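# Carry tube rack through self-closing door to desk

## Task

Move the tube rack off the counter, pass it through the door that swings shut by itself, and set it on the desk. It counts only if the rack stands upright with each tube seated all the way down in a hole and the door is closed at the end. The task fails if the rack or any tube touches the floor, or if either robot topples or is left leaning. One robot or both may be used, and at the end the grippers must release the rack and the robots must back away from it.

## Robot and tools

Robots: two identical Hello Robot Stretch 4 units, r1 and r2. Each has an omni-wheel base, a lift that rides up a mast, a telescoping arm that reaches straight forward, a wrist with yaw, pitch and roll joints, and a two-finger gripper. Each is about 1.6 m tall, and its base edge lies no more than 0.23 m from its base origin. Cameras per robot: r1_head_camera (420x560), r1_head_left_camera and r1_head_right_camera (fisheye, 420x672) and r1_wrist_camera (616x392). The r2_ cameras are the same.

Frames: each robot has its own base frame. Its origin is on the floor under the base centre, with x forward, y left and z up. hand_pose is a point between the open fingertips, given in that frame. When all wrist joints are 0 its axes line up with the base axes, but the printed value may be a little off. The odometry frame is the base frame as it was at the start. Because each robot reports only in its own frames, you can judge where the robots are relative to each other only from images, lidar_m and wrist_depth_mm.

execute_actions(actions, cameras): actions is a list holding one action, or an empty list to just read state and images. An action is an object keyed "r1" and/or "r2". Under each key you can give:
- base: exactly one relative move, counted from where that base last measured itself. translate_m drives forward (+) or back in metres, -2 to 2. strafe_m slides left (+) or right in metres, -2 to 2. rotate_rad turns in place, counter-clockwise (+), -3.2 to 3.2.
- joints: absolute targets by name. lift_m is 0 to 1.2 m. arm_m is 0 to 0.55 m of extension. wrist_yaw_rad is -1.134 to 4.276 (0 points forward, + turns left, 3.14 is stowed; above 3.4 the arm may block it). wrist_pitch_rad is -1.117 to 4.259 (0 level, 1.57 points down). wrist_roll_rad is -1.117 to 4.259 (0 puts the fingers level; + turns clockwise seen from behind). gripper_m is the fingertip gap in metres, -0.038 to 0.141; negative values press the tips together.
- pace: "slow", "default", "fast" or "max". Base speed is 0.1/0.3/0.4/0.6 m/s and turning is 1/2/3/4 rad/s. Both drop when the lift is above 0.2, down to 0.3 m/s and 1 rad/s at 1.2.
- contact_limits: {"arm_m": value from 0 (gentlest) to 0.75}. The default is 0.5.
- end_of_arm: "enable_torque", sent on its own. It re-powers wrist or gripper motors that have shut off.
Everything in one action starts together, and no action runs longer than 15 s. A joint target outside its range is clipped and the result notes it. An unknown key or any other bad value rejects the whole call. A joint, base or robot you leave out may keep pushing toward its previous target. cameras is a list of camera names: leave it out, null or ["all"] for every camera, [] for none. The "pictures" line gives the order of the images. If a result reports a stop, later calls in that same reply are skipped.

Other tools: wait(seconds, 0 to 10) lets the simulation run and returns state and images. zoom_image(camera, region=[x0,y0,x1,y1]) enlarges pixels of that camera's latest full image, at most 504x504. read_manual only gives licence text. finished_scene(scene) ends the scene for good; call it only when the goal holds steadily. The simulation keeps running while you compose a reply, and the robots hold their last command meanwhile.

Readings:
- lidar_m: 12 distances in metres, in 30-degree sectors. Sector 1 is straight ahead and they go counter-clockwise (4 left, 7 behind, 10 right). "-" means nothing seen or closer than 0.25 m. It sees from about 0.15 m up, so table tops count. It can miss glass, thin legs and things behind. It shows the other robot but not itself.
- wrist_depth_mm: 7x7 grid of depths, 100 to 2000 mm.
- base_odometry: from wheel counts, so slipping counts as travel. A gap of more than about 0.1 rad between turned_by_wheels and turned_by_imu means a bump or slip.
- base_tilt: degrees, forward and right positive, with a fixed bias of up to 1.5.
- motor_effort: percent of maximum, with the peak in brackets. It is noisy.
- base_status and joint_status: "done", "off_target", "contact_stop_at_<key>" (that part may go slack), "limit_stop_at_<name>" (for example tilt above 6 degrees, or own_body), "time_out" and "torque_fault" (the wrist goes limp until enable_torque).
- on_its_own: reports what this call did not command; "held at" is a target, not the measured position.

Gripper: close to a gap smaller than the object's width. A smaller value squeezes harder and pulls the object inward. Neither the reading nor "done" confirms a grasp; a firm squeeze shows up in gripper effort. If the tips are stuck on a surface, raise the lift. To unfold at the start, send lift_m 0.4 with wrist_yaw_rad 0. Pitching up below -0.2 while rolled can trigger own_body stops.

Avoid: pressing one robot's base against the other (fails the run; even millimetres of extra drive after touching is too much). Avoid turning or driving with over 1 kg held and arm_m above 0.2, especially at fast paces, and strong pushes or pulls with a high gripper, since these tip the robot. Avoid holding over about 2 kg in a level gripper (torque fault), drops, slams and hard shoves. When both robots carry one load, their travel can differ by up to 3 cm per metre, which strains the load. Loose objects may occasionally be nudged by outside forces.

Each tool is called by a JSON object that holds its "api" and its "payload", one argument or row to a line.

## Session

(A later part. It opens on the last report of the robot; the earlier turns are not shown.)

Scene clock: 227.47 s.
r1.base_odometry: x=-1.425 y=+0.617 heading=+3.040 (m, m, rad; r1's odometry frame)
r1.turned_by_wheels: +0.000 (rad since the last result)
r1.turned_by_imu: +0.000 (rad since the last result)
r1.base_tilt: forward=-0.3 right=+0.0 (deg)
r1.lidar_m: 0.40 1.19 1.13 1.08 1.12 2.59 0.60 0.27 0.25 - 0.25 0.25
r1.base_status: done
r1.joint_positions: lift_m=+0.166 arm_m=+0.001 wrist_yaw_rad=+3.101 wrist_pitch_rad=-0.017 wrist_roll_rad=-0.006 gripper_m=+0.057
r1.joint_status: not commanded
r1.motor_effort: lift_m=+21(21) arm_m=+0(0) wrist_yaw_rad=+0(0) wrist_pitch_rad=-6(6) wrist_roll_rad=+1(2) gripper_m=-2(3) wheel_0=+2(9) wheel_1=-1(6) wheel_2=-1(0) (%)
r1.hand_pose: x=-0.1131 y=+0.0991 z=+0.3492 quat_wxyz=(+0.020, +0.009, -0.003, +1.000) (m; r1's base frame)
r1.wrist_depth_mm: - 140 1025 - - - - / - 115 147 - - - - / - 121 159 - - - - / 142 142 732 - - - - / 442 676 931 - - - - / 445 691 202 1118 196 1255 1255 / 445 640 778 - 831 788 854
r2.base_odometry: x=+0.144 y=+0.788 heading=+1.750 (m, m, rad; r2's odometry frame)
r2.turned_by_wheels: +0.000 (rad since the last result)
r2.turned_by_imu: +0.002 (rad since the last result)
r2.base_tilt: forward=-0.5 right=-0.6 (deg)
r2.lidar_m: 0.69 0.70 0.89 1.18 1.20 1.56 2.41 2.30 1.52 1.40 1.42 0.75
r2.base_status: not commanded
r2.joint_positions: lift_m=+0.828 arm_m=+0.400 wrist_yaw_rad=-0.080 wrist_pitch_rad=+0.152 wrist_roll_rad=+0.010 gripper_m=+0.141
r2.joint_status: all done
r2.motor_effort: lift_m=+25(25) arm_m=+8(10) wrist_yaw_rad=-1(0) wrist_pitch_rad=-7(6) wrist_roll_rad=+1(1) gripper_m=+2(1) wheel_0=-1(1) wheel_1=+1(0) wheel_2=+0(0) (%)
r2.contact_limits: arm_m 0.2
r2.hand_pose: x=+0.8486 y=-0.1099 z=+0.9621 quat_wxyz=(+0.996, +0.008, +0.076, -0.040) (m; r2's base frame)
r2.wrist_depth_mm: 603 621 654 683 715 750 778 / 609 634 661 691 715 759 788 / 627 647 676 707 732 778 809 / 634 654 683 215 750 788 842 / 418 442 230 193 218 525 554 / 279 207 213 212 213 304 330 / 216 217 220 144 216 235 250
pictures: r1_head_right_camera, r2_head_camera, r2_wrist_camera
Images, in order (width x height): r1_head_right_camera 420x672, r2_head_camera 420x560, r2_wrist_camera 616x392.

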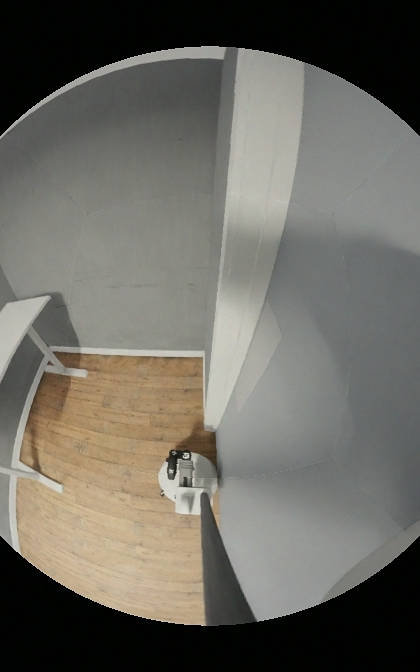

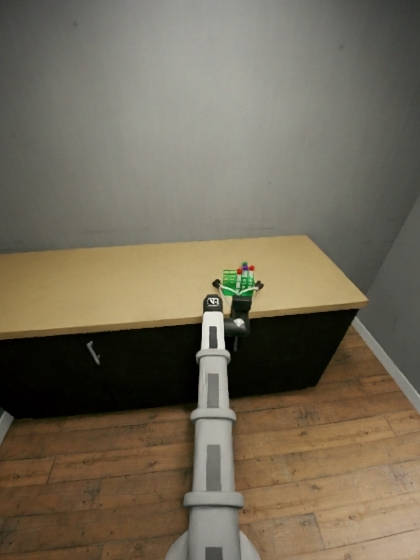

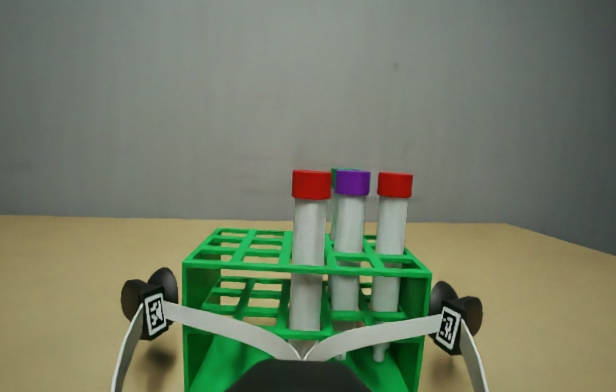

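{"api": "zoom_image", "payload": {
  "camera": "r1_head_right_camera",
  "region": [140, 400, 280, 560]
}}

Region (140, 400, 280, 560) of r1_head_right_camera's 420x672 image, scaled by 3.150, with more detail than that image has; it fills the left 441 columns of this view, and the rest is white.

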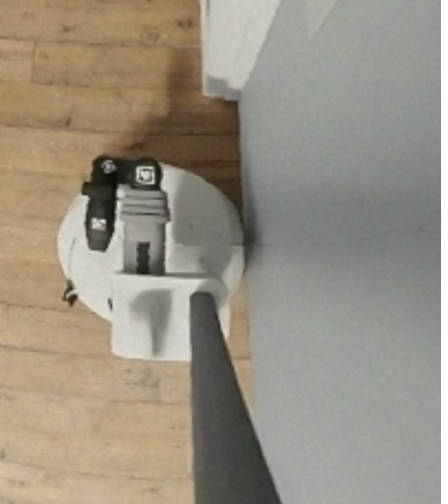

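{"api": "execute_actions", "payload": {
  "actions": [
    {"r1": {"base": {"strafe_m": -0.2}, "pace": "default"}, "r2": {"joints": {"gripper_m": 0.075}}}
  ],
  "cameras": ["r2_head_camera", "r2_wrist_camera", "r1_head_right_camera"]
}}

Scene clock: 236.53 s.
r1.base_odometry: x=-1.404 y=+0.816 heading=+3.040 (m, m, rad; r1's odometry frame)
r1.turned_by_wheels: +0.000 (rad since the last result)
r1.turned_by_imu: +0.000 (rad since the last result)
r1.base_tilt: forward=-0.3 right=+0.0 (deg)
r1.lidar_m: 0.36 1.20 1.34 1.27 1.34 2.69 0.40 0.25 0.25 0.25 0.25 1.22
r1.base_status: done
r1.joint_positions: lift_m=+0.166 arm_m=+0.001 wrist_yaw_rad=+3.101 wrist_pitch_rad=-0.017 wrist_roll_rad=-0.006 gripper_m=+0.057
r1.joint_status: not commanded
r1.motor_effort: lift_m=+21(21) arm_m=+0(0) wrist_yaw_rad=-1(0) wrist_pitch_rad=-6(6) wrist_roll_rad=+0(0) gripper_m=-2(5) wheel_0=-2(14) wheel_1=+1(14) wheel_2=-1(2) (%)
r1.hand_pose: x=-0.1131 y=+0.0991 z=+0.3492 quat_wxyz=(+0.020, +0.009, -0.003, +1.000) (m; r1's base frame)
r1.wrist_depth_mm: - 140 621 - - - - / - 115 146 - - - - / - 121 159 - - - - / 142 142 549 - - - - / 355 455 609 1863 - - - / 357 462 201 1118 196 1255 1281 / 357 442 647 - 831 788 854
r2.base_odometry: x=+0.144 y=+0.788 heading=+1.750 (m, m, rad; r2's odometry frame)
r2.turned_by_wheels: +0.000 (rad since the last result)
r2.turned_by_imu: +0.002 (rad since the last result)
r2.base_tilt: forward=-0.5 right=-0.7 (deg)
r2.lidar_m: 0.68 0.71 0.90 1.19 1.20 1.54 2.44 1.79 1.51 1.39 1.44 0.75
r2.base_status: not commanded
r2.joint_positions: lift_m=+0.828 arm_m=+0.400 wrist_yaw_rad=-0.080 wrist_pitch_rad=+0.153 wrist_roll_rad=+0.010 gripper_m=+0.076
r2.joint_status: all done
r2.motor_effort: lift_m=+25(25) arm_m=+8(8) wrist_yaw_rad=+1(0) wrist_pitch_rad=-7(7) wrist_roll_rad=+1(1) gripper_m=-25(23) wheel_0=-1(1) wheel_1=+0(0) wheel_2=+0(0) (%)
r2.hand_pose: x=+0.8486 y=-0.1099 z=+0.9618 quat_wxyz=(+0.996, +0.008, +0.076, -0.040) (m; r2's base frame)
r2.wrist_depth_mm: 603 621 647 691 715 741 778 / 609 634 661 691 715 750 778 / 627 647 668 707 750 778 809 / 627 654 691 204 206 798 831 / 415 442 221 181 206 525 544 / 277 181 227 202 208 325 327 / 208 213 176 177 179 175 248
pictures: r1_head_right_camera, r2_head_camera, r2_wrist_camera
Images, in order (width x height): r1_head_right_camera 420x672, r2_head_camera 420x560, r2_wrist_camera 616x392.

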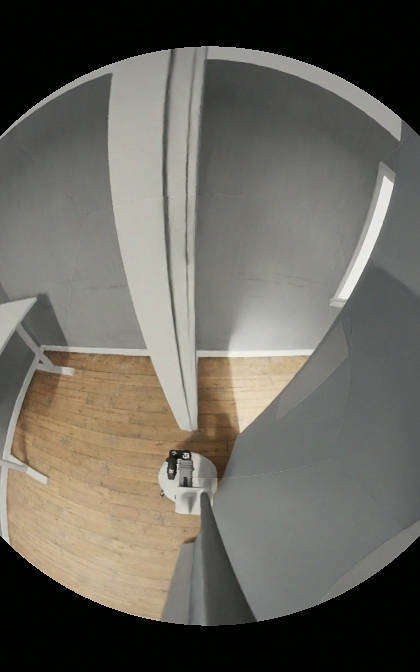

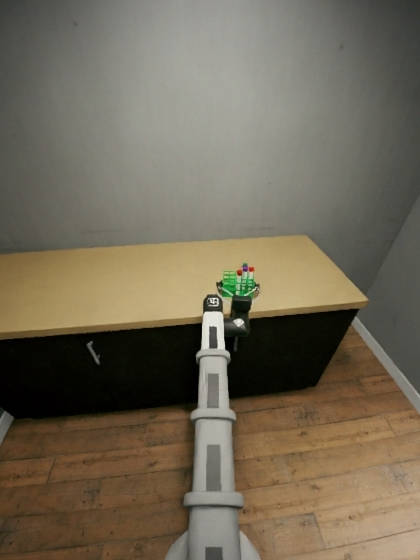

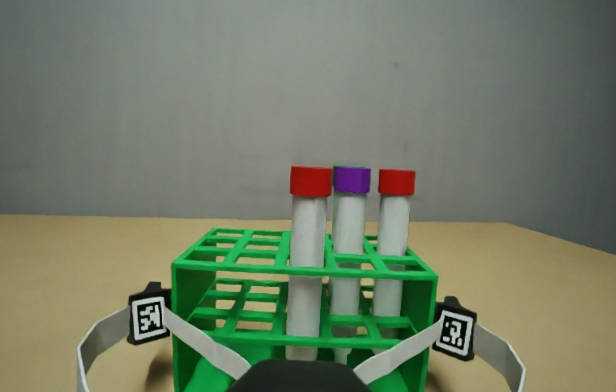

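{"api": "execute_actions", "payload": {
  "actions": [
    {"r1": {"base": {"rotate_rad": -0.5}, "pace": "default"}, "r2": {"joints": {"gripper_m": 0.062, "lift_m": 0.855}, "pace": "slow"}}
  ],
  "cameras": ["r2_head_camera", "r2_wrist_camera", "r1_head_right_camera"]
}}

Scene clock: 259.23 s.
r1.base_odometry: x=-1.404 y=+0.816 heading=+2.540 (m, m, rad; r1's odometry frame)
r1.turned_by_wheels: -0.500 (rad since the last result)
r1.turned_by_imu: -0.507 (rad since the last result)
r1.base_tilt: forward=-0.3 right=-0.1 (deg)
r1.lidar_m: 0.44 0.37 1.21 1.35 1.27 1.33 2.68 0.34 0.25 - 0.25 0.25
r1.base_status: done
r1.joint_positions: lift_m=+0.166 arm_m=+0.001 wrist_yaw_rad=+3.101 wrist_pitch_rad=-0.017 wrist_roll_rad=-0.006 gripper_m=+0.057
r1.joint_status: not commanded
r1.motor_effort: lift_m=+21(21) arm_m=+0(0) wrist_yaw_rad=+0(1) wrist_pitch_rad=-5(6) wrist_roll_rad=+0(0) gripper_m=-4(3) wheel_0=+3(4) wheel_1=+0(7) wheel_2=+1(8) (%)
r1.hand_pose: x=-0.1131 y=+0.0991 z=+0.3492 quat_wxyz=(+0.020, +0.009, -0.003, +1.000) (m; r1's base frame)
r1.wrist_depth_mm: - 140 - - - - 1808 / - 115 147 - - - 1808 / - 121 159 - - - 1808 / 142 142 - - - - 1808 / 544 1618 - - - - 1808 / 554 991 201 1098 196 1255 1255 / 554 683 820 - 831 788 866
r2.base_odometry: x=+0.144 y=+0.788 heading=+1.750 (m, m, rad; r2's odometry frame)
r2.turned_by_wheels: +0.000 (rad since the last result)
r2.turned_by_imu: +0.002 (rad since the last result)
r2.base_tilt: forward=-0.6 right=-0.6 (deg)
r2.lidar_m: 0.68 0.71 0.90 1.19 1.22 1.55 2.41 1.84 1.53 1.40 1.44 0.75
r2.base_status: not commanded
r2.joint_positions: lift_m=+0.855 arm_m=+0.401 wrist_yaw_rad=-0.080 wrist_pitch_rad=+0.153 wrist_roll_rad=+0.010 gripper_m=+0.063
r2.joint_status: all done
r2.motor_effort: lift_m=+26(26) arm_m=+8(8) wrist_yaw_rad=-1(1) wrist_pitch_rad=-8(10) wrist_roll_rad=+1(1) gripper_m=-28(32) wheel_0=-1(1) wheel_1=+1(0) wheel_2=+0(0) (%)
r2.hand_pose: x=+0.8486 y=-0.1099 z=+0.9887 quat_wxyz=(+0.996, +0.008, +0.076, -0.040) (m; r2's base frame)
r2.wrist_depth_mm: 603 627 654 683 715 741 778 / 621 647 668 699 723 741 798 / 627 647 676 707 741 768 809 / 640 668 691 199 202 798 831 / 500 521 217 176 201 634 831 / 334 173 221 200 204 389 394 / 245 253 172 175 179 170 297
pictures: r1_head_right_camera, r2_head_camera, r2_wrist_camera
Images, in order (width x height): r1_head_right_camera 420x672, r2_head_camera 420x560, r2_wrist_camera 616x392.

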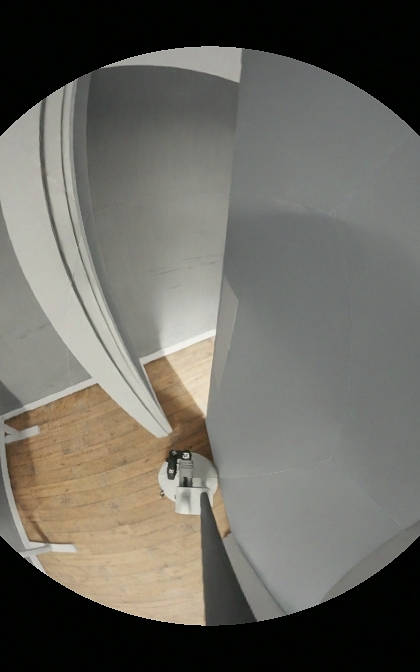

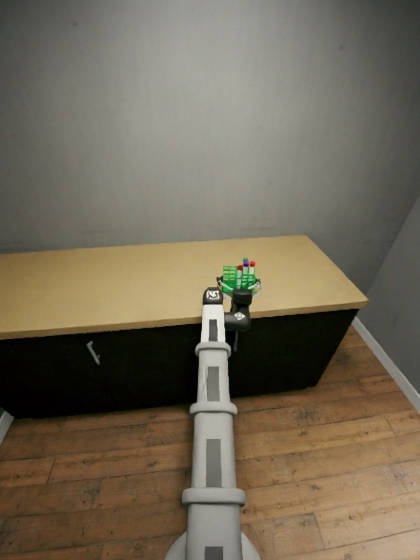

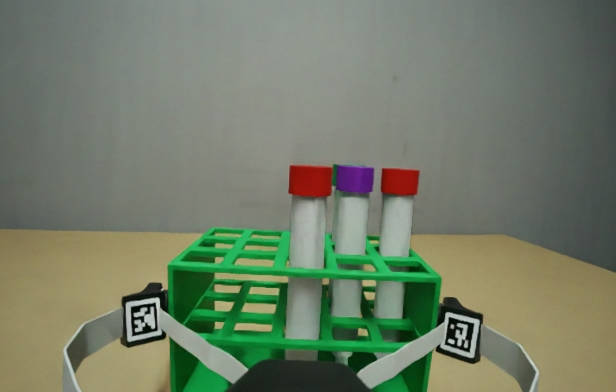

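{"api": "execute_actions", "payload": {
  "actions": [
    {"r1": {"base": {"strafe_m": -0.72}, "pace": "default"}, "r2": {"base": {"translate_m": -1.27}, "joints": {"arm_m": 0.02}, "pace": "fast"}}
  ]
}}

Scene clock: 272.63 s.
r1.base_odometry: x=-0.997 y=+1.410 heading=+2.540 (m, m, rad; r1's odometry frame)
r1.turned_by_wheels: +0.000 (rad since the last result)
r1.turned_by_imu: +0.000 (rad since the last result)
r1.base_tilt: forward=-0.2 right=+0.0 (deg)
r1.lidar_m: 1.57 1.50 0.93 2.00 1.90 0.25 0.25 - 0.25 0.27 0.72 0.81
r1.base_status: done
r1.joint_positions: lift_m=+0.166 arm_m=+0.001 wrist_yaw_rad=+3.101 wrist_pitch_rad=-0.017 wrist_roll_rad=-0.006 gripper_m=+0.057
r1.joint_status: not commanded
r1.motor_effort: lift_m=+21(21) arm_m=+0(0) wrist_yaw_rad=+0(2) wrist_pitch_rad=-6(5) wrist_roll_rad=+0(1) gripper_m=-3(4) wheel_0=+0(15) wheel_1=+0(22) wheel_2=+1(4) (%)
r1.hand_pose: x=-0.1131 y=+0.0991 z=+0.3492 quat_wxyz=(+0.020, +0.009, -0.003, +1.000) (m; r1's base frame)
r1.wrist_depth_mm: - 140 353 404 469 554 - / - 115 147 404 469 559 - / - 121 158 407 473 564 - / 142 142 343 410 477 569 - / 291 324 355 410 469 569 - / 291 322 202 413 196 574 1281 / 293 322 366 - 496 544 854
r2.base_odometry: x=+0.370 y=-0.462 heading=+1.749 (m, m, rad; r2's odometry frame)
r2.turned_by_wheels: +0.000 (rad since the last result)
r2.turned_by_imu: +0.003 (rad since the last result)
r2.base_tilt: forward=-0.6 right=-0.6 (deg)
r2.lidar_m: 0.43 1.71 1.15 1.04 1.07 1.23 1.11 1.14 1.53 1.00 0.85 0.46
r2.base_status: done
r2.joint_positions: lift_m=+0.855 arm_m=+0.021 wrist_yaw_rad=-0.080 wrist_pitch_rad=+0.154 wrist_roll_rad=+0.010 gripper_m=+0.063
r2.joint_status: all done
r2.motor_effort: lift_m=+25(26) arm_m=-8(9) wrist_yaw_rad=-2(1) wrist_pitch_rad=-10(10) wrist_roll_rad=+1(1) gripper_m=-29(29) wheel_0=-2(6) wheel_1=-2(4) wheel_2=-2(11) (%)
r2.hand_pose: x=+0.4695 y=-0.1099 z=+0.9887 quat_wxyz=(+0.996, +0.008, +0.076, -0.040) (m; r2's base frame)
r2.wrist_depth_mm: - - - - - - 1661 / - - - - - - 1618 / - - - - - - 1618 / 1537 1661 1708 196 201 - 1618 / 1618 1661 217 175 200 - 1661 / 1618 172 221 196 204 1863 1618 / 1661 1661 171 176 178 169 1025
pictures: r1_head_camera, r1_head_left_camera, r1_head_right_camera, r1_wrist_camera, r2_head_camera, r2_head_left_camera, r2_head_right_camera, r2_wrist_camera
Images, in order (width x height): r1_head_camera 420x560, r1_head_left_camera 420x672, r1_head_right_camera 420x672, r1_wrist_camera 616x392, r2_head_camera 420x560, r2_head_left_camera 420x672, r2_head_right_camera 420x672, r2_wrist_camera 616x392.

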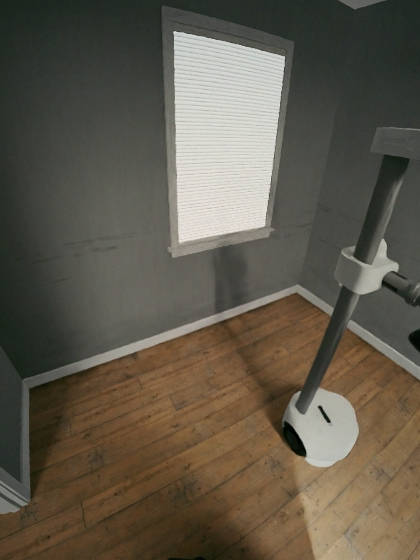

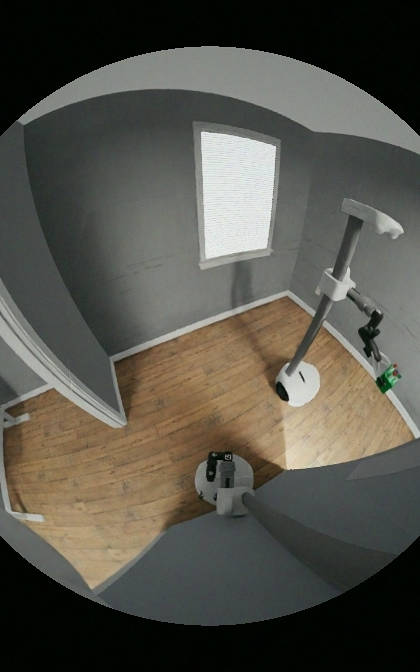

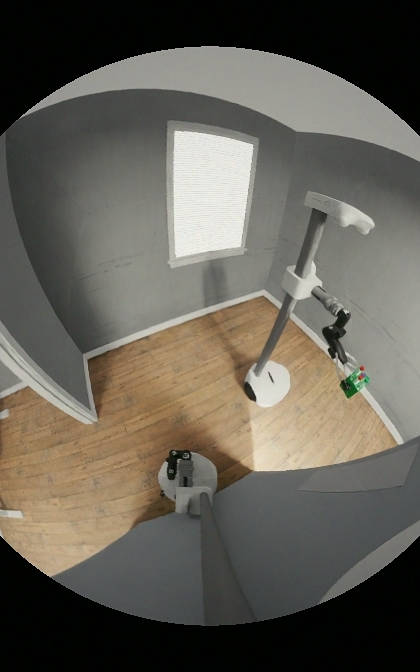

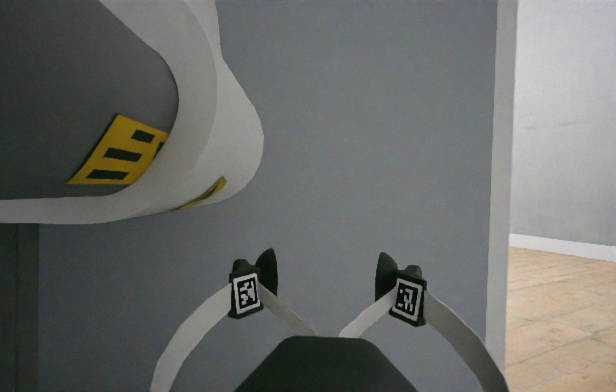

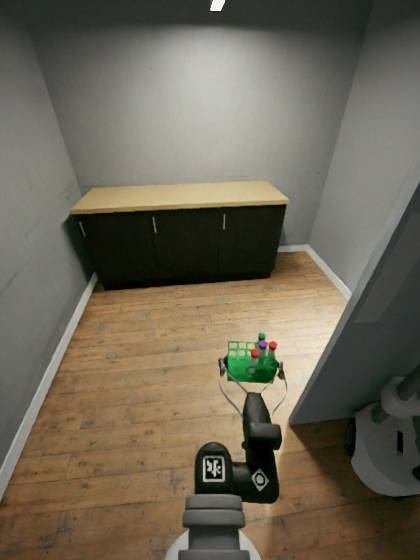

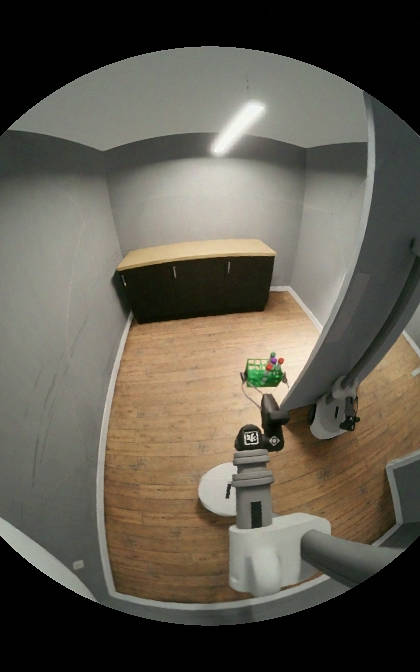

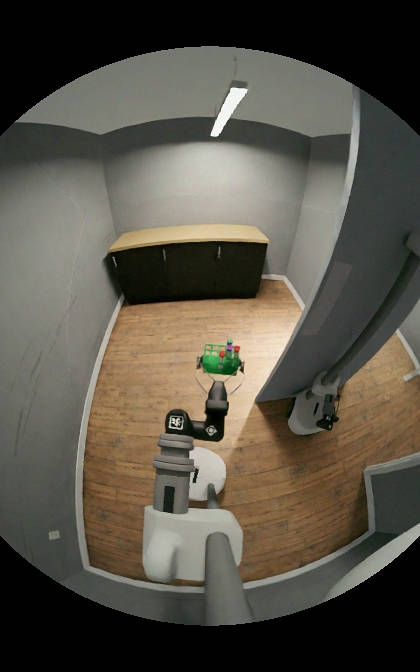

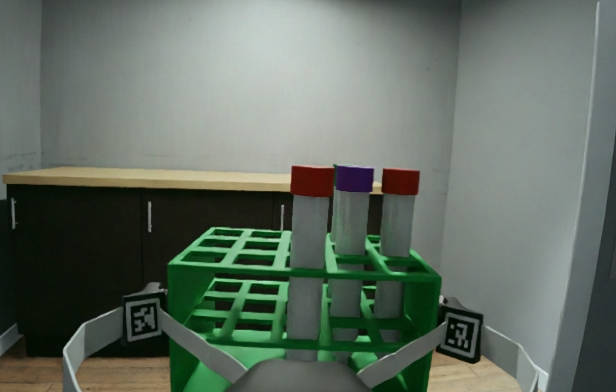

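{"api": "execute_actions", "payload": {
  "actions": [
    {"r1": {"base": {"strafe_m": -0.24}, "pace": "default"}, "r2": {"base": {"rotate_rad": -1.43}, "pace": "default"}}
  ],
  "cameras": ["r2_head_camera", "r2_head_left_camera", "r2_wrist_camera", "r1_head_right_camera", "r1_head_camera"]
}}

Scene clock: 296.10 s.
r1.base_odometry: x=-0.861 y=+1.608 heading=+2.541 (m, m, rad; r1's odometry frame)
r1.turned_by_wheels: +0.001 (rad since the last result)
r1.turned_by_imu: -0.100 (rad since the last result)
r1.base_tilt: forward=-0.1 right=-0.1 (deg)
r1.lidar_m: 0.52 1.57 1.18 1.10 2.11 0.25 0.25 - 0.25 0.27 1.83 0.67
r1.base_status: done
r1.joint_positions: lift_m=+0.166 arm_m=+0.001 wrist_yaw_rad=+3.101 wrist_pitch_rad=-0.017 wrist_roll_rad=-0.006 gripper_m=+0.057
r1.joint_status: not commanded
r1.motor_effort: lift_m=+22(22) arm_m=+0(0) wrist_yaw_rad=+1(4) wrist_pitch_rad=-5(5) wrist_roll_rad=+2(1) gripper_m=-3(6) wheel_0=+1(11) wheel_1=-14(33) wheel_2=+20(30) (%)
r1.hand_pose: x=-0.1131 y=+0.0991 z=+0.3491 quat_wxyz=(+0.020, +0.009, -0.003, +1.000) (m; r1's base frame)
r1.wrist_depth_mm: - 140 357 410 477 574 - / - 115 147 413 477 574 - / - 121 158 415 484 580 - / 142 142 343 415 488 585 - / 290 324 359 415 477 591 - / 290 324 201 421 196 597 1255 / 291 320 366 - 508 559 842
r2.base_odometry: x=+0.370 y=-0.462 heading=+0.320 (m, m, rad; r2's odometry frame)
r2.turned_by_wheels: -1.430 (rad since the last result)
r2.turned_by_imu: -1.448 (rad since the last result)
r2.base_tilt: forward=-0.6 right=-0.7 (deg)
r2.lidar_m: 0.42 0.68 0.83 1.94 1.46 1.08 1.04 1.10 1.17 1.13 1.20 0.46
r2.base_status: done
r2.joint_positions: lift_m=+0.855 arm_m=+0.021 wrist_yaw_rad=-0.080 wrist_pitch_rad=+0.153 wrist_roll_rad=+0.010 gripper_m=+0.063
r2.joint_status: not commanded
r2.motor_effort: lift_m=+24(25) arm_m=-8(8) wrist_yaw_rad=+1(2) wrist_pitch_rad=-10(10) wrist_roll_rad=+1(1) gripper_m=-28(30) wheel_0=+3(8) wheel_1=+2(7) wheel_2=-1(8) (%)
r2.hand_pose: x=+0.4695 y=-0.1100 z=+0.9887 quat_wxyz=(+0.996, +0.008, +0.076, -0.040) (m; r2's base frame)
r2.wrist_depth_mm: 946 - - - 1255 1281 1281 / 960 - - - 1281 1281 1308 / 976 - - - 1308 1308 1336 / 991 - - 197 202 1336 1397 / 991 - 216 175 200 1397 1366 / 1008 173 221 197 204 1366 1397 / 960 1499 171 175 178 169 1397
pictures: r1_head_camera, r1_head_right_camera, r2_head_camera, r2_head_left_camera, r2_wrist_camera
Images, in order (width x height): r1_head_camera 420x560, r1_head_right_camera 420x672, r2_head_camera 420x560, r2_head_left_camera 420x672, r2_wrist_camera 616x392.

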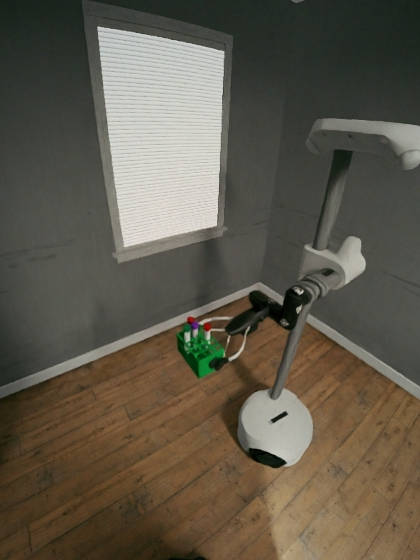

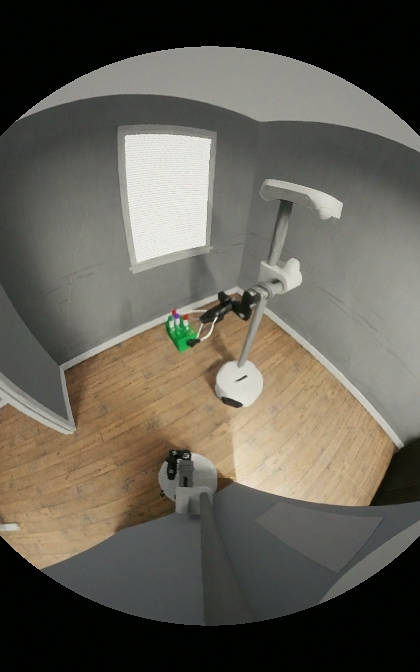

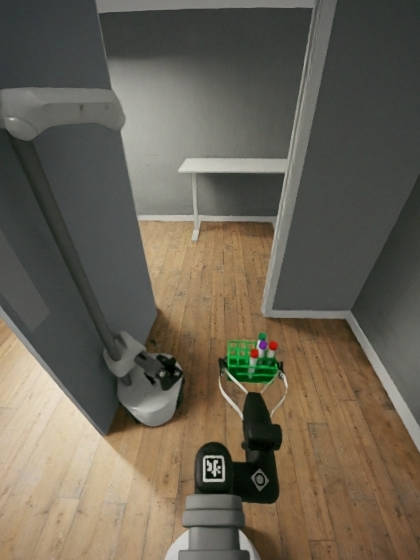

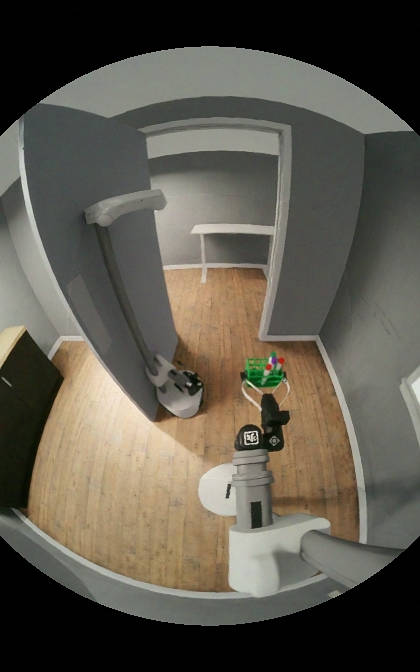

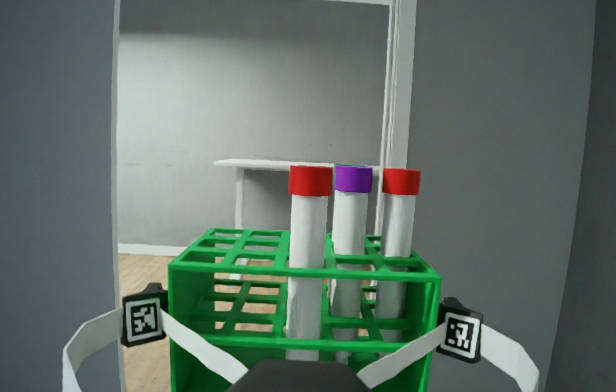

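{"api": "execute_actions", "payload": {
  "actions": [
    {"r1": {"base": {"strafe_m": 0.012}, "pace": "slow"}, "r2": {"base": {"strafe_m": -0.2}, "pace": "fast"}}
  ],
  "cameras": ["r2_head_camera", "r2_head_left_camera", "r1_head_right_camera"]
}}

Scene clock: 316.13 s.
r1.base_odometry: x=-0.868 y=+1.598 heading=+2.541 (m, m, rad; r1's odometry frame)
r1.turned_by_wheels: +0.000 (rad since the last result)
r1.turned_by_imu: -0.001 (rad since the last result)
r1.base_tilt: forward=-0.3 right=+0.0 (deg)
r1.lidar_m: 0.68 1.55 1.13 1.08 2.10 0.28 0.25 - 0.25 0.28 1.84 0.77
r1.base_status: done
r1.joint_positions: lift_m=+0.166 arm_m=+0.001 wrist_yaw_rad=+3.101 wrist_pitch_rad=-0.017 wrist_roll_rad=-0.006 gripper_m=+0.057
r1.joint_status: not commanded
r1.motor_effort: lift_m=+21(22) arm_m=+0(0) wrist_yaw_rad=+0(2) wrist_pitch_rad=-6(6) wrist_roll_rad=-2(0) gripper_m=-1(4) wheel_0=-1(5) wheel_1=+1(12) wheel_2=+2(17) (%)
r1.hand_pose: x=-0.1131 y=+0.0991 z=+0.3492 quat_wxyz=(+0.020, +0.009, -0.003, +1.000) (m; r1's base frame)
r1.wrist_depth_mm: - 140 359 407 480 580 - / - 115 147 413 484 585 - / - 121 158 418 488 597 - / 142 142 345 418 492 597 - / 290 322 357 421 480 597 - / 291 327 201 421 196 603 1281 / 293 320 373 - 517 559 866
r2.base_odometry: x=+0.432 y=-0.652 heading=+0.320 (m, m, rad; r2's odometry frame)
r2.turned_by_wheels: +0.000 (rad since the last result)
r2.turned_by_imu: +0.002 (rad since the last result)
r2.base_tilt: forward=-0.6 right=-0.6 (deg)
r2.lidar_m: 0.44 0.77 0.92 2.15 1.47 1.09 1.06 1.09 0.98 0.93 1.00 0.47
r2.base_status: done
r2.joint_positions: lift_m=+0.855 arm_m=+0.021 wrist_yaw_rad=-0.080 wrist_pitch_rad=+0.153 wrist_roll_rad=+0.010 gripper_m=+0.063
r2.joint_status: not commanded
r2.motor_effort: lift_m=+24(24) arm_m=-8(8) wrist_yaw_rad=+1(1) wrist_pitch_rad=-9(10) wrist_roll_rad=+1(1) gripper_m=-29(30) wheel_0=-1(12) wheel_1=-1(11) wheel_2=+0(2) (%)
r2.hand_pose: x=+0.4695 y=-0.1099 z=+0.9888 quat_wxyz=(+0.996, +0.008, +0.076, -0.040) (m; r2's base frame)
r2.wrist_depth_mm: 1229 - - - 1255 1281 1255 / 1255 - - - 1281 1281 1205 / 1281 - - - 1281 1336 1205 / 1281 - - 196 200 1308 1182 / 1255 - 218 176 201 1366 1182 / 1281 173 221 196 204 1366 1182 / 1229 1661 171 175 179 169 1182
pictures: r1_head_right_camera, r2_head_camera, r2_head_left_camera
Images, in order (width x height): r1_head_right_camera 420x672, r2_head_camera 420x560, r2_head_left_camera 420x672.

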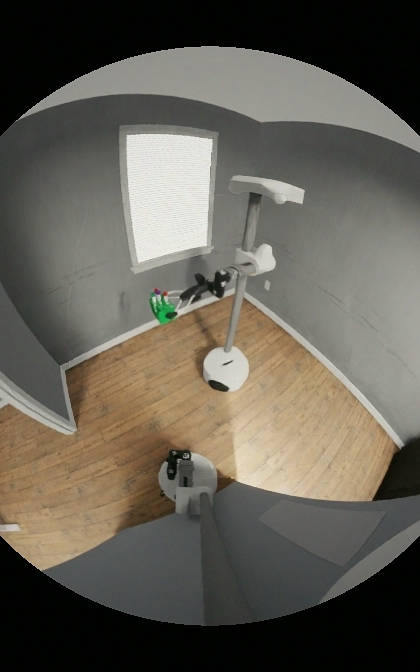

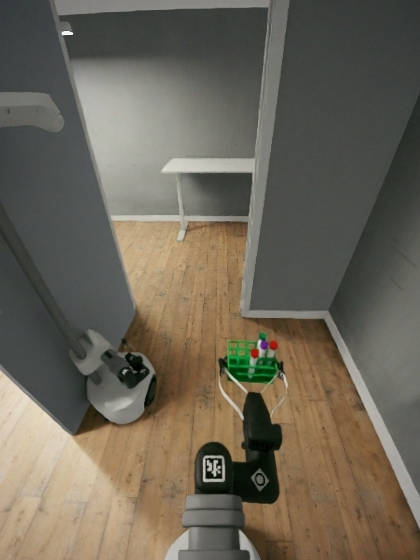

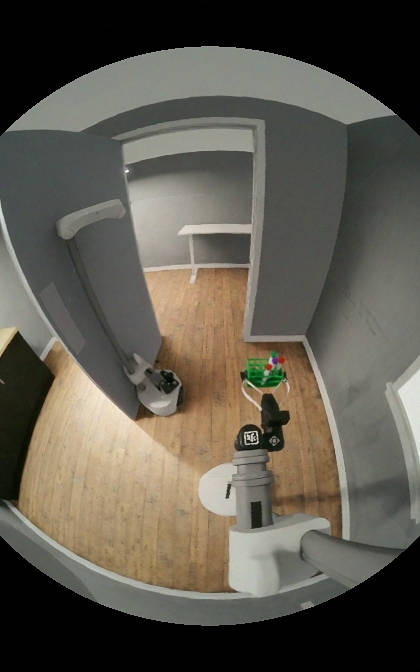

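{"api": "execute_actions", "payload": {
  "actions": [
    {"r2": {"base": {"translate_m": 0.92}, "pace": "fast"}}
  ],
  "cameras": ["r2_head_camera", "r2_head_left_camera", "r2_wrist_camera", "r1_head_left_camera"]
}}

Scene clock: 347.83 s.
r1.base_odometry: x=-0.868 y=+1.598 heading=+2.541 (m, m, rad; r1's odometry frame)
r1.turned_by_wheels: +0.000 (rad since the last result)
r1.turned_by_imu: -0.001 (rad since the last result)
r1.base_tilt: forward=-0.3 right=+0.0 (deg)
r1.lidar_m: 1.65 0.37 0.36 0.77 2.09 0.26 0.25 - 0.25 0.27 1.84 1.88
r1.base_status: not commanded
r1.joint_positions: lift_m=+0.166 arm_m=+0.001 wrist_yaw_rad=+3.101 wrist_pitch_rad=-0.017 wrist_roll_rad=-0.006 gripper_m=+0.057
r1.joint_status: not commanded
r1.motor_effort: lift_m=+22(21) arm_m=+0(0) wrist_yaw_rad=+0(0) wrist_pitch_rad=-6(6) wrist_roll_rad=-1(1) gripper_m=-1(5) wheel_0=-1(1) wheel_1=+1(1) wheel_2=+2(2) (%)
r1.hand_pose: x=-0.1131 y=+0.0991 z=+0.3492 quat_wxyz=(+0.020, +0.009, -0.003, +1.000) (m; r1's base frame)
r1.wrist_depth_mm: - 140 362 413 484 580 - / - 115 147 410 488 585 - / - 122 158 415 488 585 - / 142 142 347 418 488 597 - / 289 324 359 421 484 603 - / 293 324 202 424 196 603 1308 / 293 320 368 - 517 564 866
r2.base_odometry: x=+1.306 y=-0.362 heading=+0.320 (m, m, rad; r2's odometry frame)
r2.turned_by_wheels: +0.001 (rad since the last result)
r2.turned_by_imu: +0.004 (rad since the last result)
r2.base_tilt: forward=-0.5 right=-0.6 (deg)
r2.lidar_m: 0.45 1.07 0.77 0.36 0.39 2.05 1.97 1.37 1.05 0.99 0.87 0.46
r2.base_status: done
r2.joint_positions: lift_m=+0.855 arm_m=+0.021 wrist_yaw_rad=-0.080 wrist_pitch_rad=+0.153 wrist_roll_rad=+0.010 gripper_m=+0.063
r2.joint_status: not commanded
r2.motor_effort: lift_m=+24(24) arm_m=-8(8) wrist_yaw_rad=+0(2) wrist_pitch_rad=-9(9) wrist_roll_rad=+1(1) gripper_m=-30(31) wheel_0=+3(11) wheel_1=+3(8) wheel_2=+1(12) (%)
r2.hand_pose: x=+0.4696 y=-0.1099 z=+0.9888 quat_wxyz=(+0.996, +0.008, +0.076, -0.040) (m; r2's base frame)
r2.wrist_depth_mm: - - - - - 362 377 / - - - - - 368 379 / - - - - - 375 392 / - - - 197 201 384 402 / - - 216 178 201 392 410 / - 172 222 200 204 399 418 / 1661 1661 171 175 178 169 424
pictures: r1_head_left_camera, r2_head_camera, r2_head_left_camera, r2_wrist_camera
Images, in order (width x height): r1_head_left_camera 420x672, r2_head_camera 420x560, r2_head_left_camera 420x672, r2_wrist_camera 616x392.

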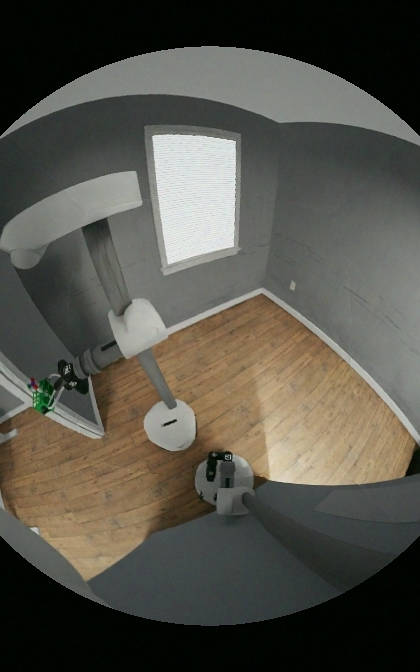

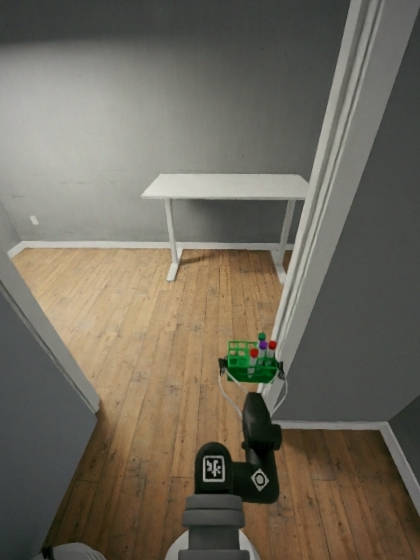

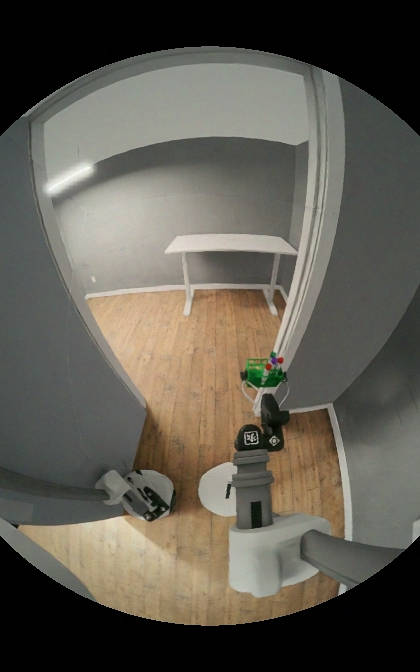

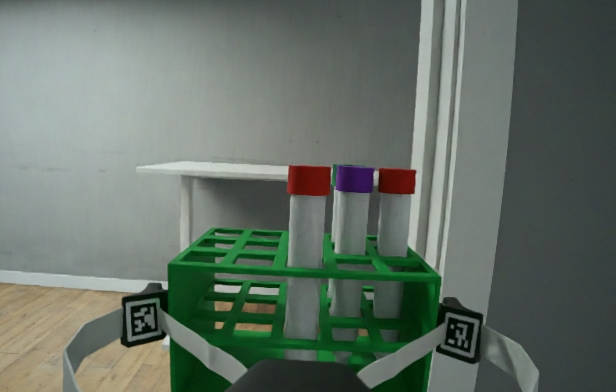

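{"api": "execute_actions", "payload": {
  "actions": [
    {"r2": {"base": {"rotate_rad": 0.09}, "pace": "fast"}}
  ],
  "cameras": ["r2_wrist_camera"]
}}

{"api": "execute_actions", "payload": {
  "actions": [
    {"r2": {"base": {"translate_m": 1.25}, "joints": {"lift_m": 0.95}, "pace": "fast"}, "r1": {"base": {"rotate_rad": 1.0}, "pace": "slow"}}
  ]
}}

Scene clock: 360.07 s.
r1.base_odometry: x=-0.868 y=+1.598 heading=+2.541 (m, m, rad; r1's odometry frame)
r1.turned_by_wheels: +0.000 (rad since the last result)
r1.turned_by_imu: -0.001 (rad since the last result)
r1.base_tilt: forward=-0.3 right=+0.0 (deg)
r1.lidar_m: 1.64 0.39 0.35 0.69 2.08 0.27 0.25 - 0.25 0.27 1.82 1.85
r1.base_status: not commanded
r1.joint_positions: lift_m=+0.166 arm_m=+0.001 wrist_yaw_rad=+3.101 wrist_pitch_rad=-0.017 wrist_roll_rad=-0.006 gripper_m=+0.057
r1.joint_status: not commanded
r1.motor_effort: lift_m=+21(21) arm_m=+0(0) wrist_yaw_rad=-1(0) wrist_pitch_rad=-6(6) wrist_roll_rad=-1(0) gripper_m=-2(2) wheel_0=-1(1) wheel_1=+1(1) wheel_2=+2(2) (%)
r1.hand_pose: x=-0.1131 y=+0.0991 z=+0.3492 quat_wxyz=(+0.020, +0.009, -0.003, +1.000) (m; r1's base frame)
r1.wrist_depth_mm: - 140 357 410 480 585 - / - 115 147 415 484 585 - / - 121 158 415 488 597 - / 142 142 345 418 492 597 - / 291 324 359 418 480 603 - / 293 325 202 424 196 609 1281 / 294 322 370 - 512 569 854
r2.base_odometry: x=+1.306 y=-0.362 heading=+0.409 (m, m, rad; r2's odometry frame)
r2.turned_by_wheels: +0.089 (rad since the last result)
r2.turned_by_imu: +0.093 (rad since the last result)
r2.base_tilt: forward=-0.5 right=-0.6 (deg)
r2.lidar_m: 0.43 0.95 0.49 0.36 0.38 1.99 1.97 1.26 1.00 1.00 0.82 0.45
r2.base_status: done
r2.joint_positions: lift_m=+0.855 arm_m=+0.021 wrist_yaw_rad=-0.080 wrist_pitch_rad=+0.153 wrist_roll_rad=+0.010 gripper_m=+0.063
r2.joint_status: not commanded
r2.motor_effort: lift_m=+24(24) arm_m=-8(8) wrist_yaw_rad=-1(2) wrist_pitch_rad=-9(11) wrist_roll_rad=+1(1) gripper_m=-29(28) wheel_0=-4(7) wheel_1=-3(3) wheel_2=-2(6) (%)
r2.hand_pose: x=+0.4696 y=-0.1099 z=+0.9888 quat_wxyz=(+0.996, +0.008, +0.076, -0.040) (m; r2's base frame)
r2.wrist_depth_mm: - - - - - 404 336 / - - - - - 402 342 / - - - - - 399 349 / - - - 198 201 407 357 / - - 218 178 201 407 366 / - 172 221 203 204 377 379 / 1618 1708 172 175 179 170 389
pictures: r2_wrist_camera
Images, in order (width x height): r2_wrist_camera 616x392.

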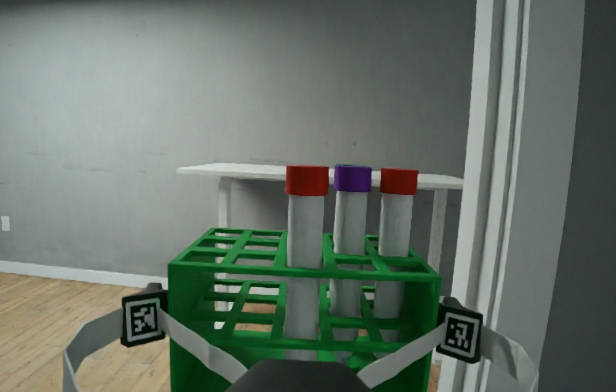

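Scene clock: 364.67 s.
r1.base_odometry: x=-0.868 y=+1.598 heading=-2.742 (m, m, rad; r1's odometry frame)
r1.turned_by_wheels: +1.000 (rad since the last result)
r1.turned_by_imu: +1.013 (rad since the last result)
r1.base_tilt: forward=-0.2 right=-0.1 (deg)
r1.lidar_m: 1.23 1.09 1.17 0.29 0.25 - 0.25 0.26 1.85 1.85 1.66 1.56
r1.base_status: done
r1.joint_positions: lift_m=+0.166 arm_m=+0.001 wrist_yaw_rad=+3.101 wrist_pitch_rad=-0.017 wrist_roll_rad=-0.006 gripper_m=+0.057
r1.joint_status: not commanded
r1.motor_effort: lift_m=+22(21) arm_m=+0(0) wrist_yaw_rad=-1(0) wrist_pitch_rad=-5(6) wrist_roll_rad=+0(0) gripper_m=-3(4) wheel_0=-2(6) wheel_1=-2(9) wheel_2=+0(4) (%)
r1.hand_pose: x=-0.1131 y=+0.0991 z=+0.3492 quat_wxyz=(+0.020, +0.009, -0.003, +1.000) (m; r1's base frame)
r1.wrist_depth_mm: - 140 324 301 271 245 229 / - 115 147 303 271 245 228 / - 121 158 303 272 246 229 / 142 142 325 303 271 246 229 / 1576 397 342 298 268 247 229 / 976 397 201 294 196 244 230 / 715 397 345 - 266 239 230
r2.base_odometry: x=+2.452 y=+0.136 heading=+0.410 (m, m, rad; r2's odometry frame)
r2.turned_by_wheels: +0.000 (rad since the last result)
r2.turned_by_imu: +0.000 (rad since the last result)
r2.base_tilt: forward=-0.6 right=-0.7 (deg)
r2.lidar_m: 0.42 0.82 2.51 1.27 0.79 0.97 3.22 0.61 0.78 1.15 1.00 0.46
r2.base_status: done
r2.joint_positions: lift_m=+0.950 arm_m=+0.021 wrist_yaw_rad=-0.080 wrist_pitch_rad=+0.153 wrist_roll_rad=+0.010 gripper_m=+0.063
r2.joint_status: all done
r2.motor_effort: lift_m=+25(28) arm_m=-8(8) wrist_yaw_rad=-2(0) wrist_pitch_rad=-8(10) wrist_roll_rad=+1(1) gripper_m=-28(29) wheel_0=+2(11) wheel_1=+1(8) wheel_2=+1(12) (%)
r2.hand_pose: x=+0.4696 y=-0.1099 z=+1.0837 quat_wxyz=(+0.996, +0.008, +0.076, -0.040) (m; r2's base frame)
r2.wrist_depth_mm: 1281 1255 1255 1229 1205 1205 1205 / 1281 1308 1255 1255 1255 1229 1182 / 1308 1281 1281 1281 1255 1255 1229 / 1336 1308 1336 196 204 1281 1255 / 676 707 217 174 201 854 878 / 1430 172 222 200 204 530 580 / 1430 1430 171 175 178 170 1308
pictures: r1_head_camera, r1_head_left_camera, r1_head_right_camera, r1_wrist_camera, r2_head_camera, r2_head_left_camera, r2_head_right_camera, r2_wrist_camera
Images, in order (width x height): r1_head_camera 420x560, r1_head_left_camera 420x672, r1_head_right_camera 420x672, r1_wrist_camera 616x392, r2_head_camera 420x560, r2_head_left_camera 420x672, r2_head_right_camera 420x672, r2_wrist_camera 616x392.

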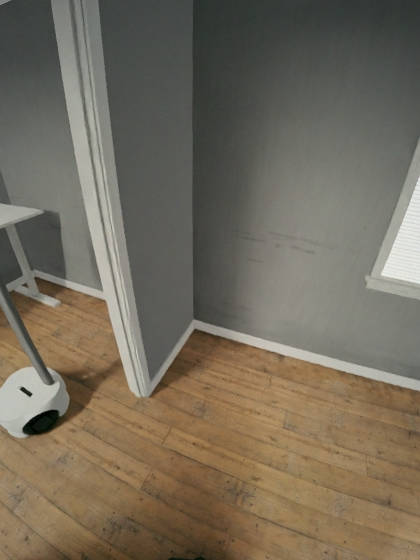

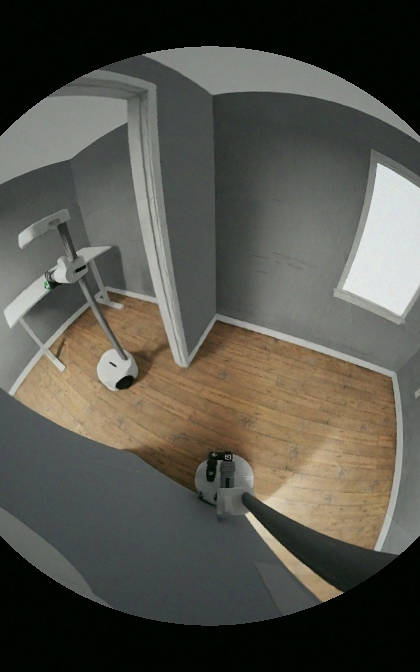

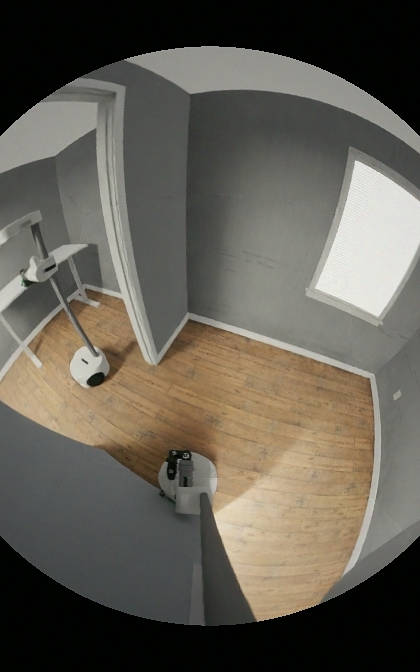

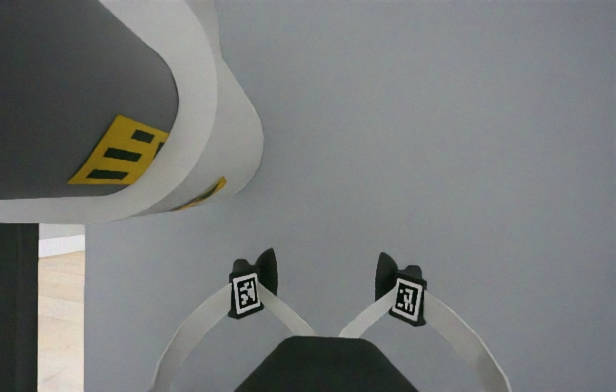

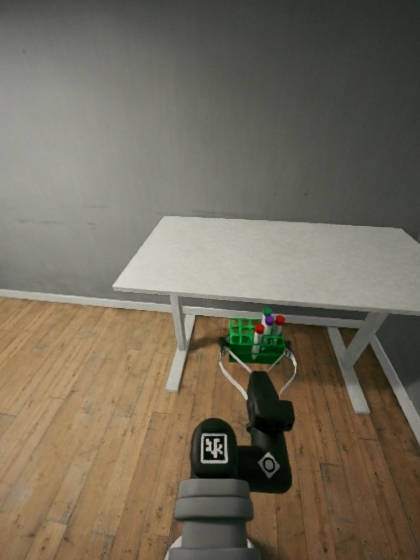

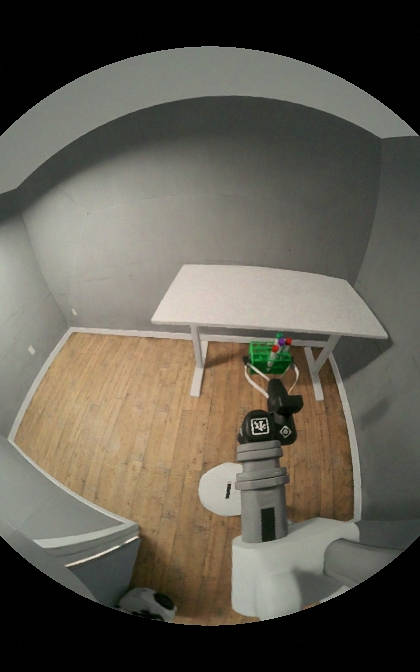

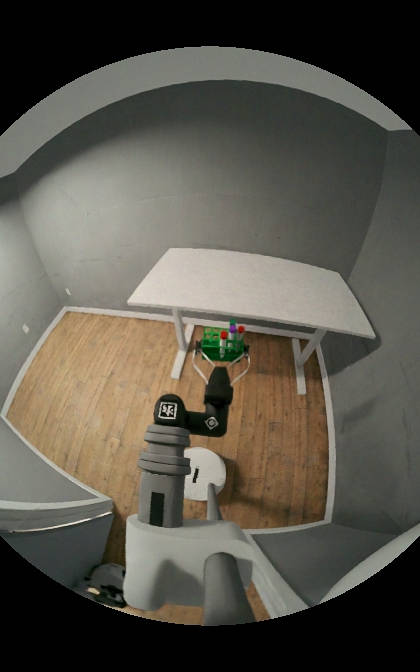

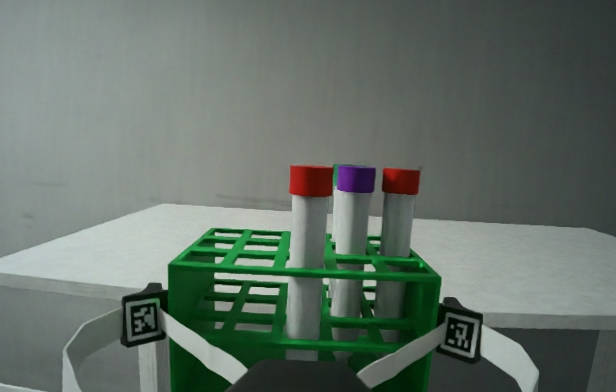

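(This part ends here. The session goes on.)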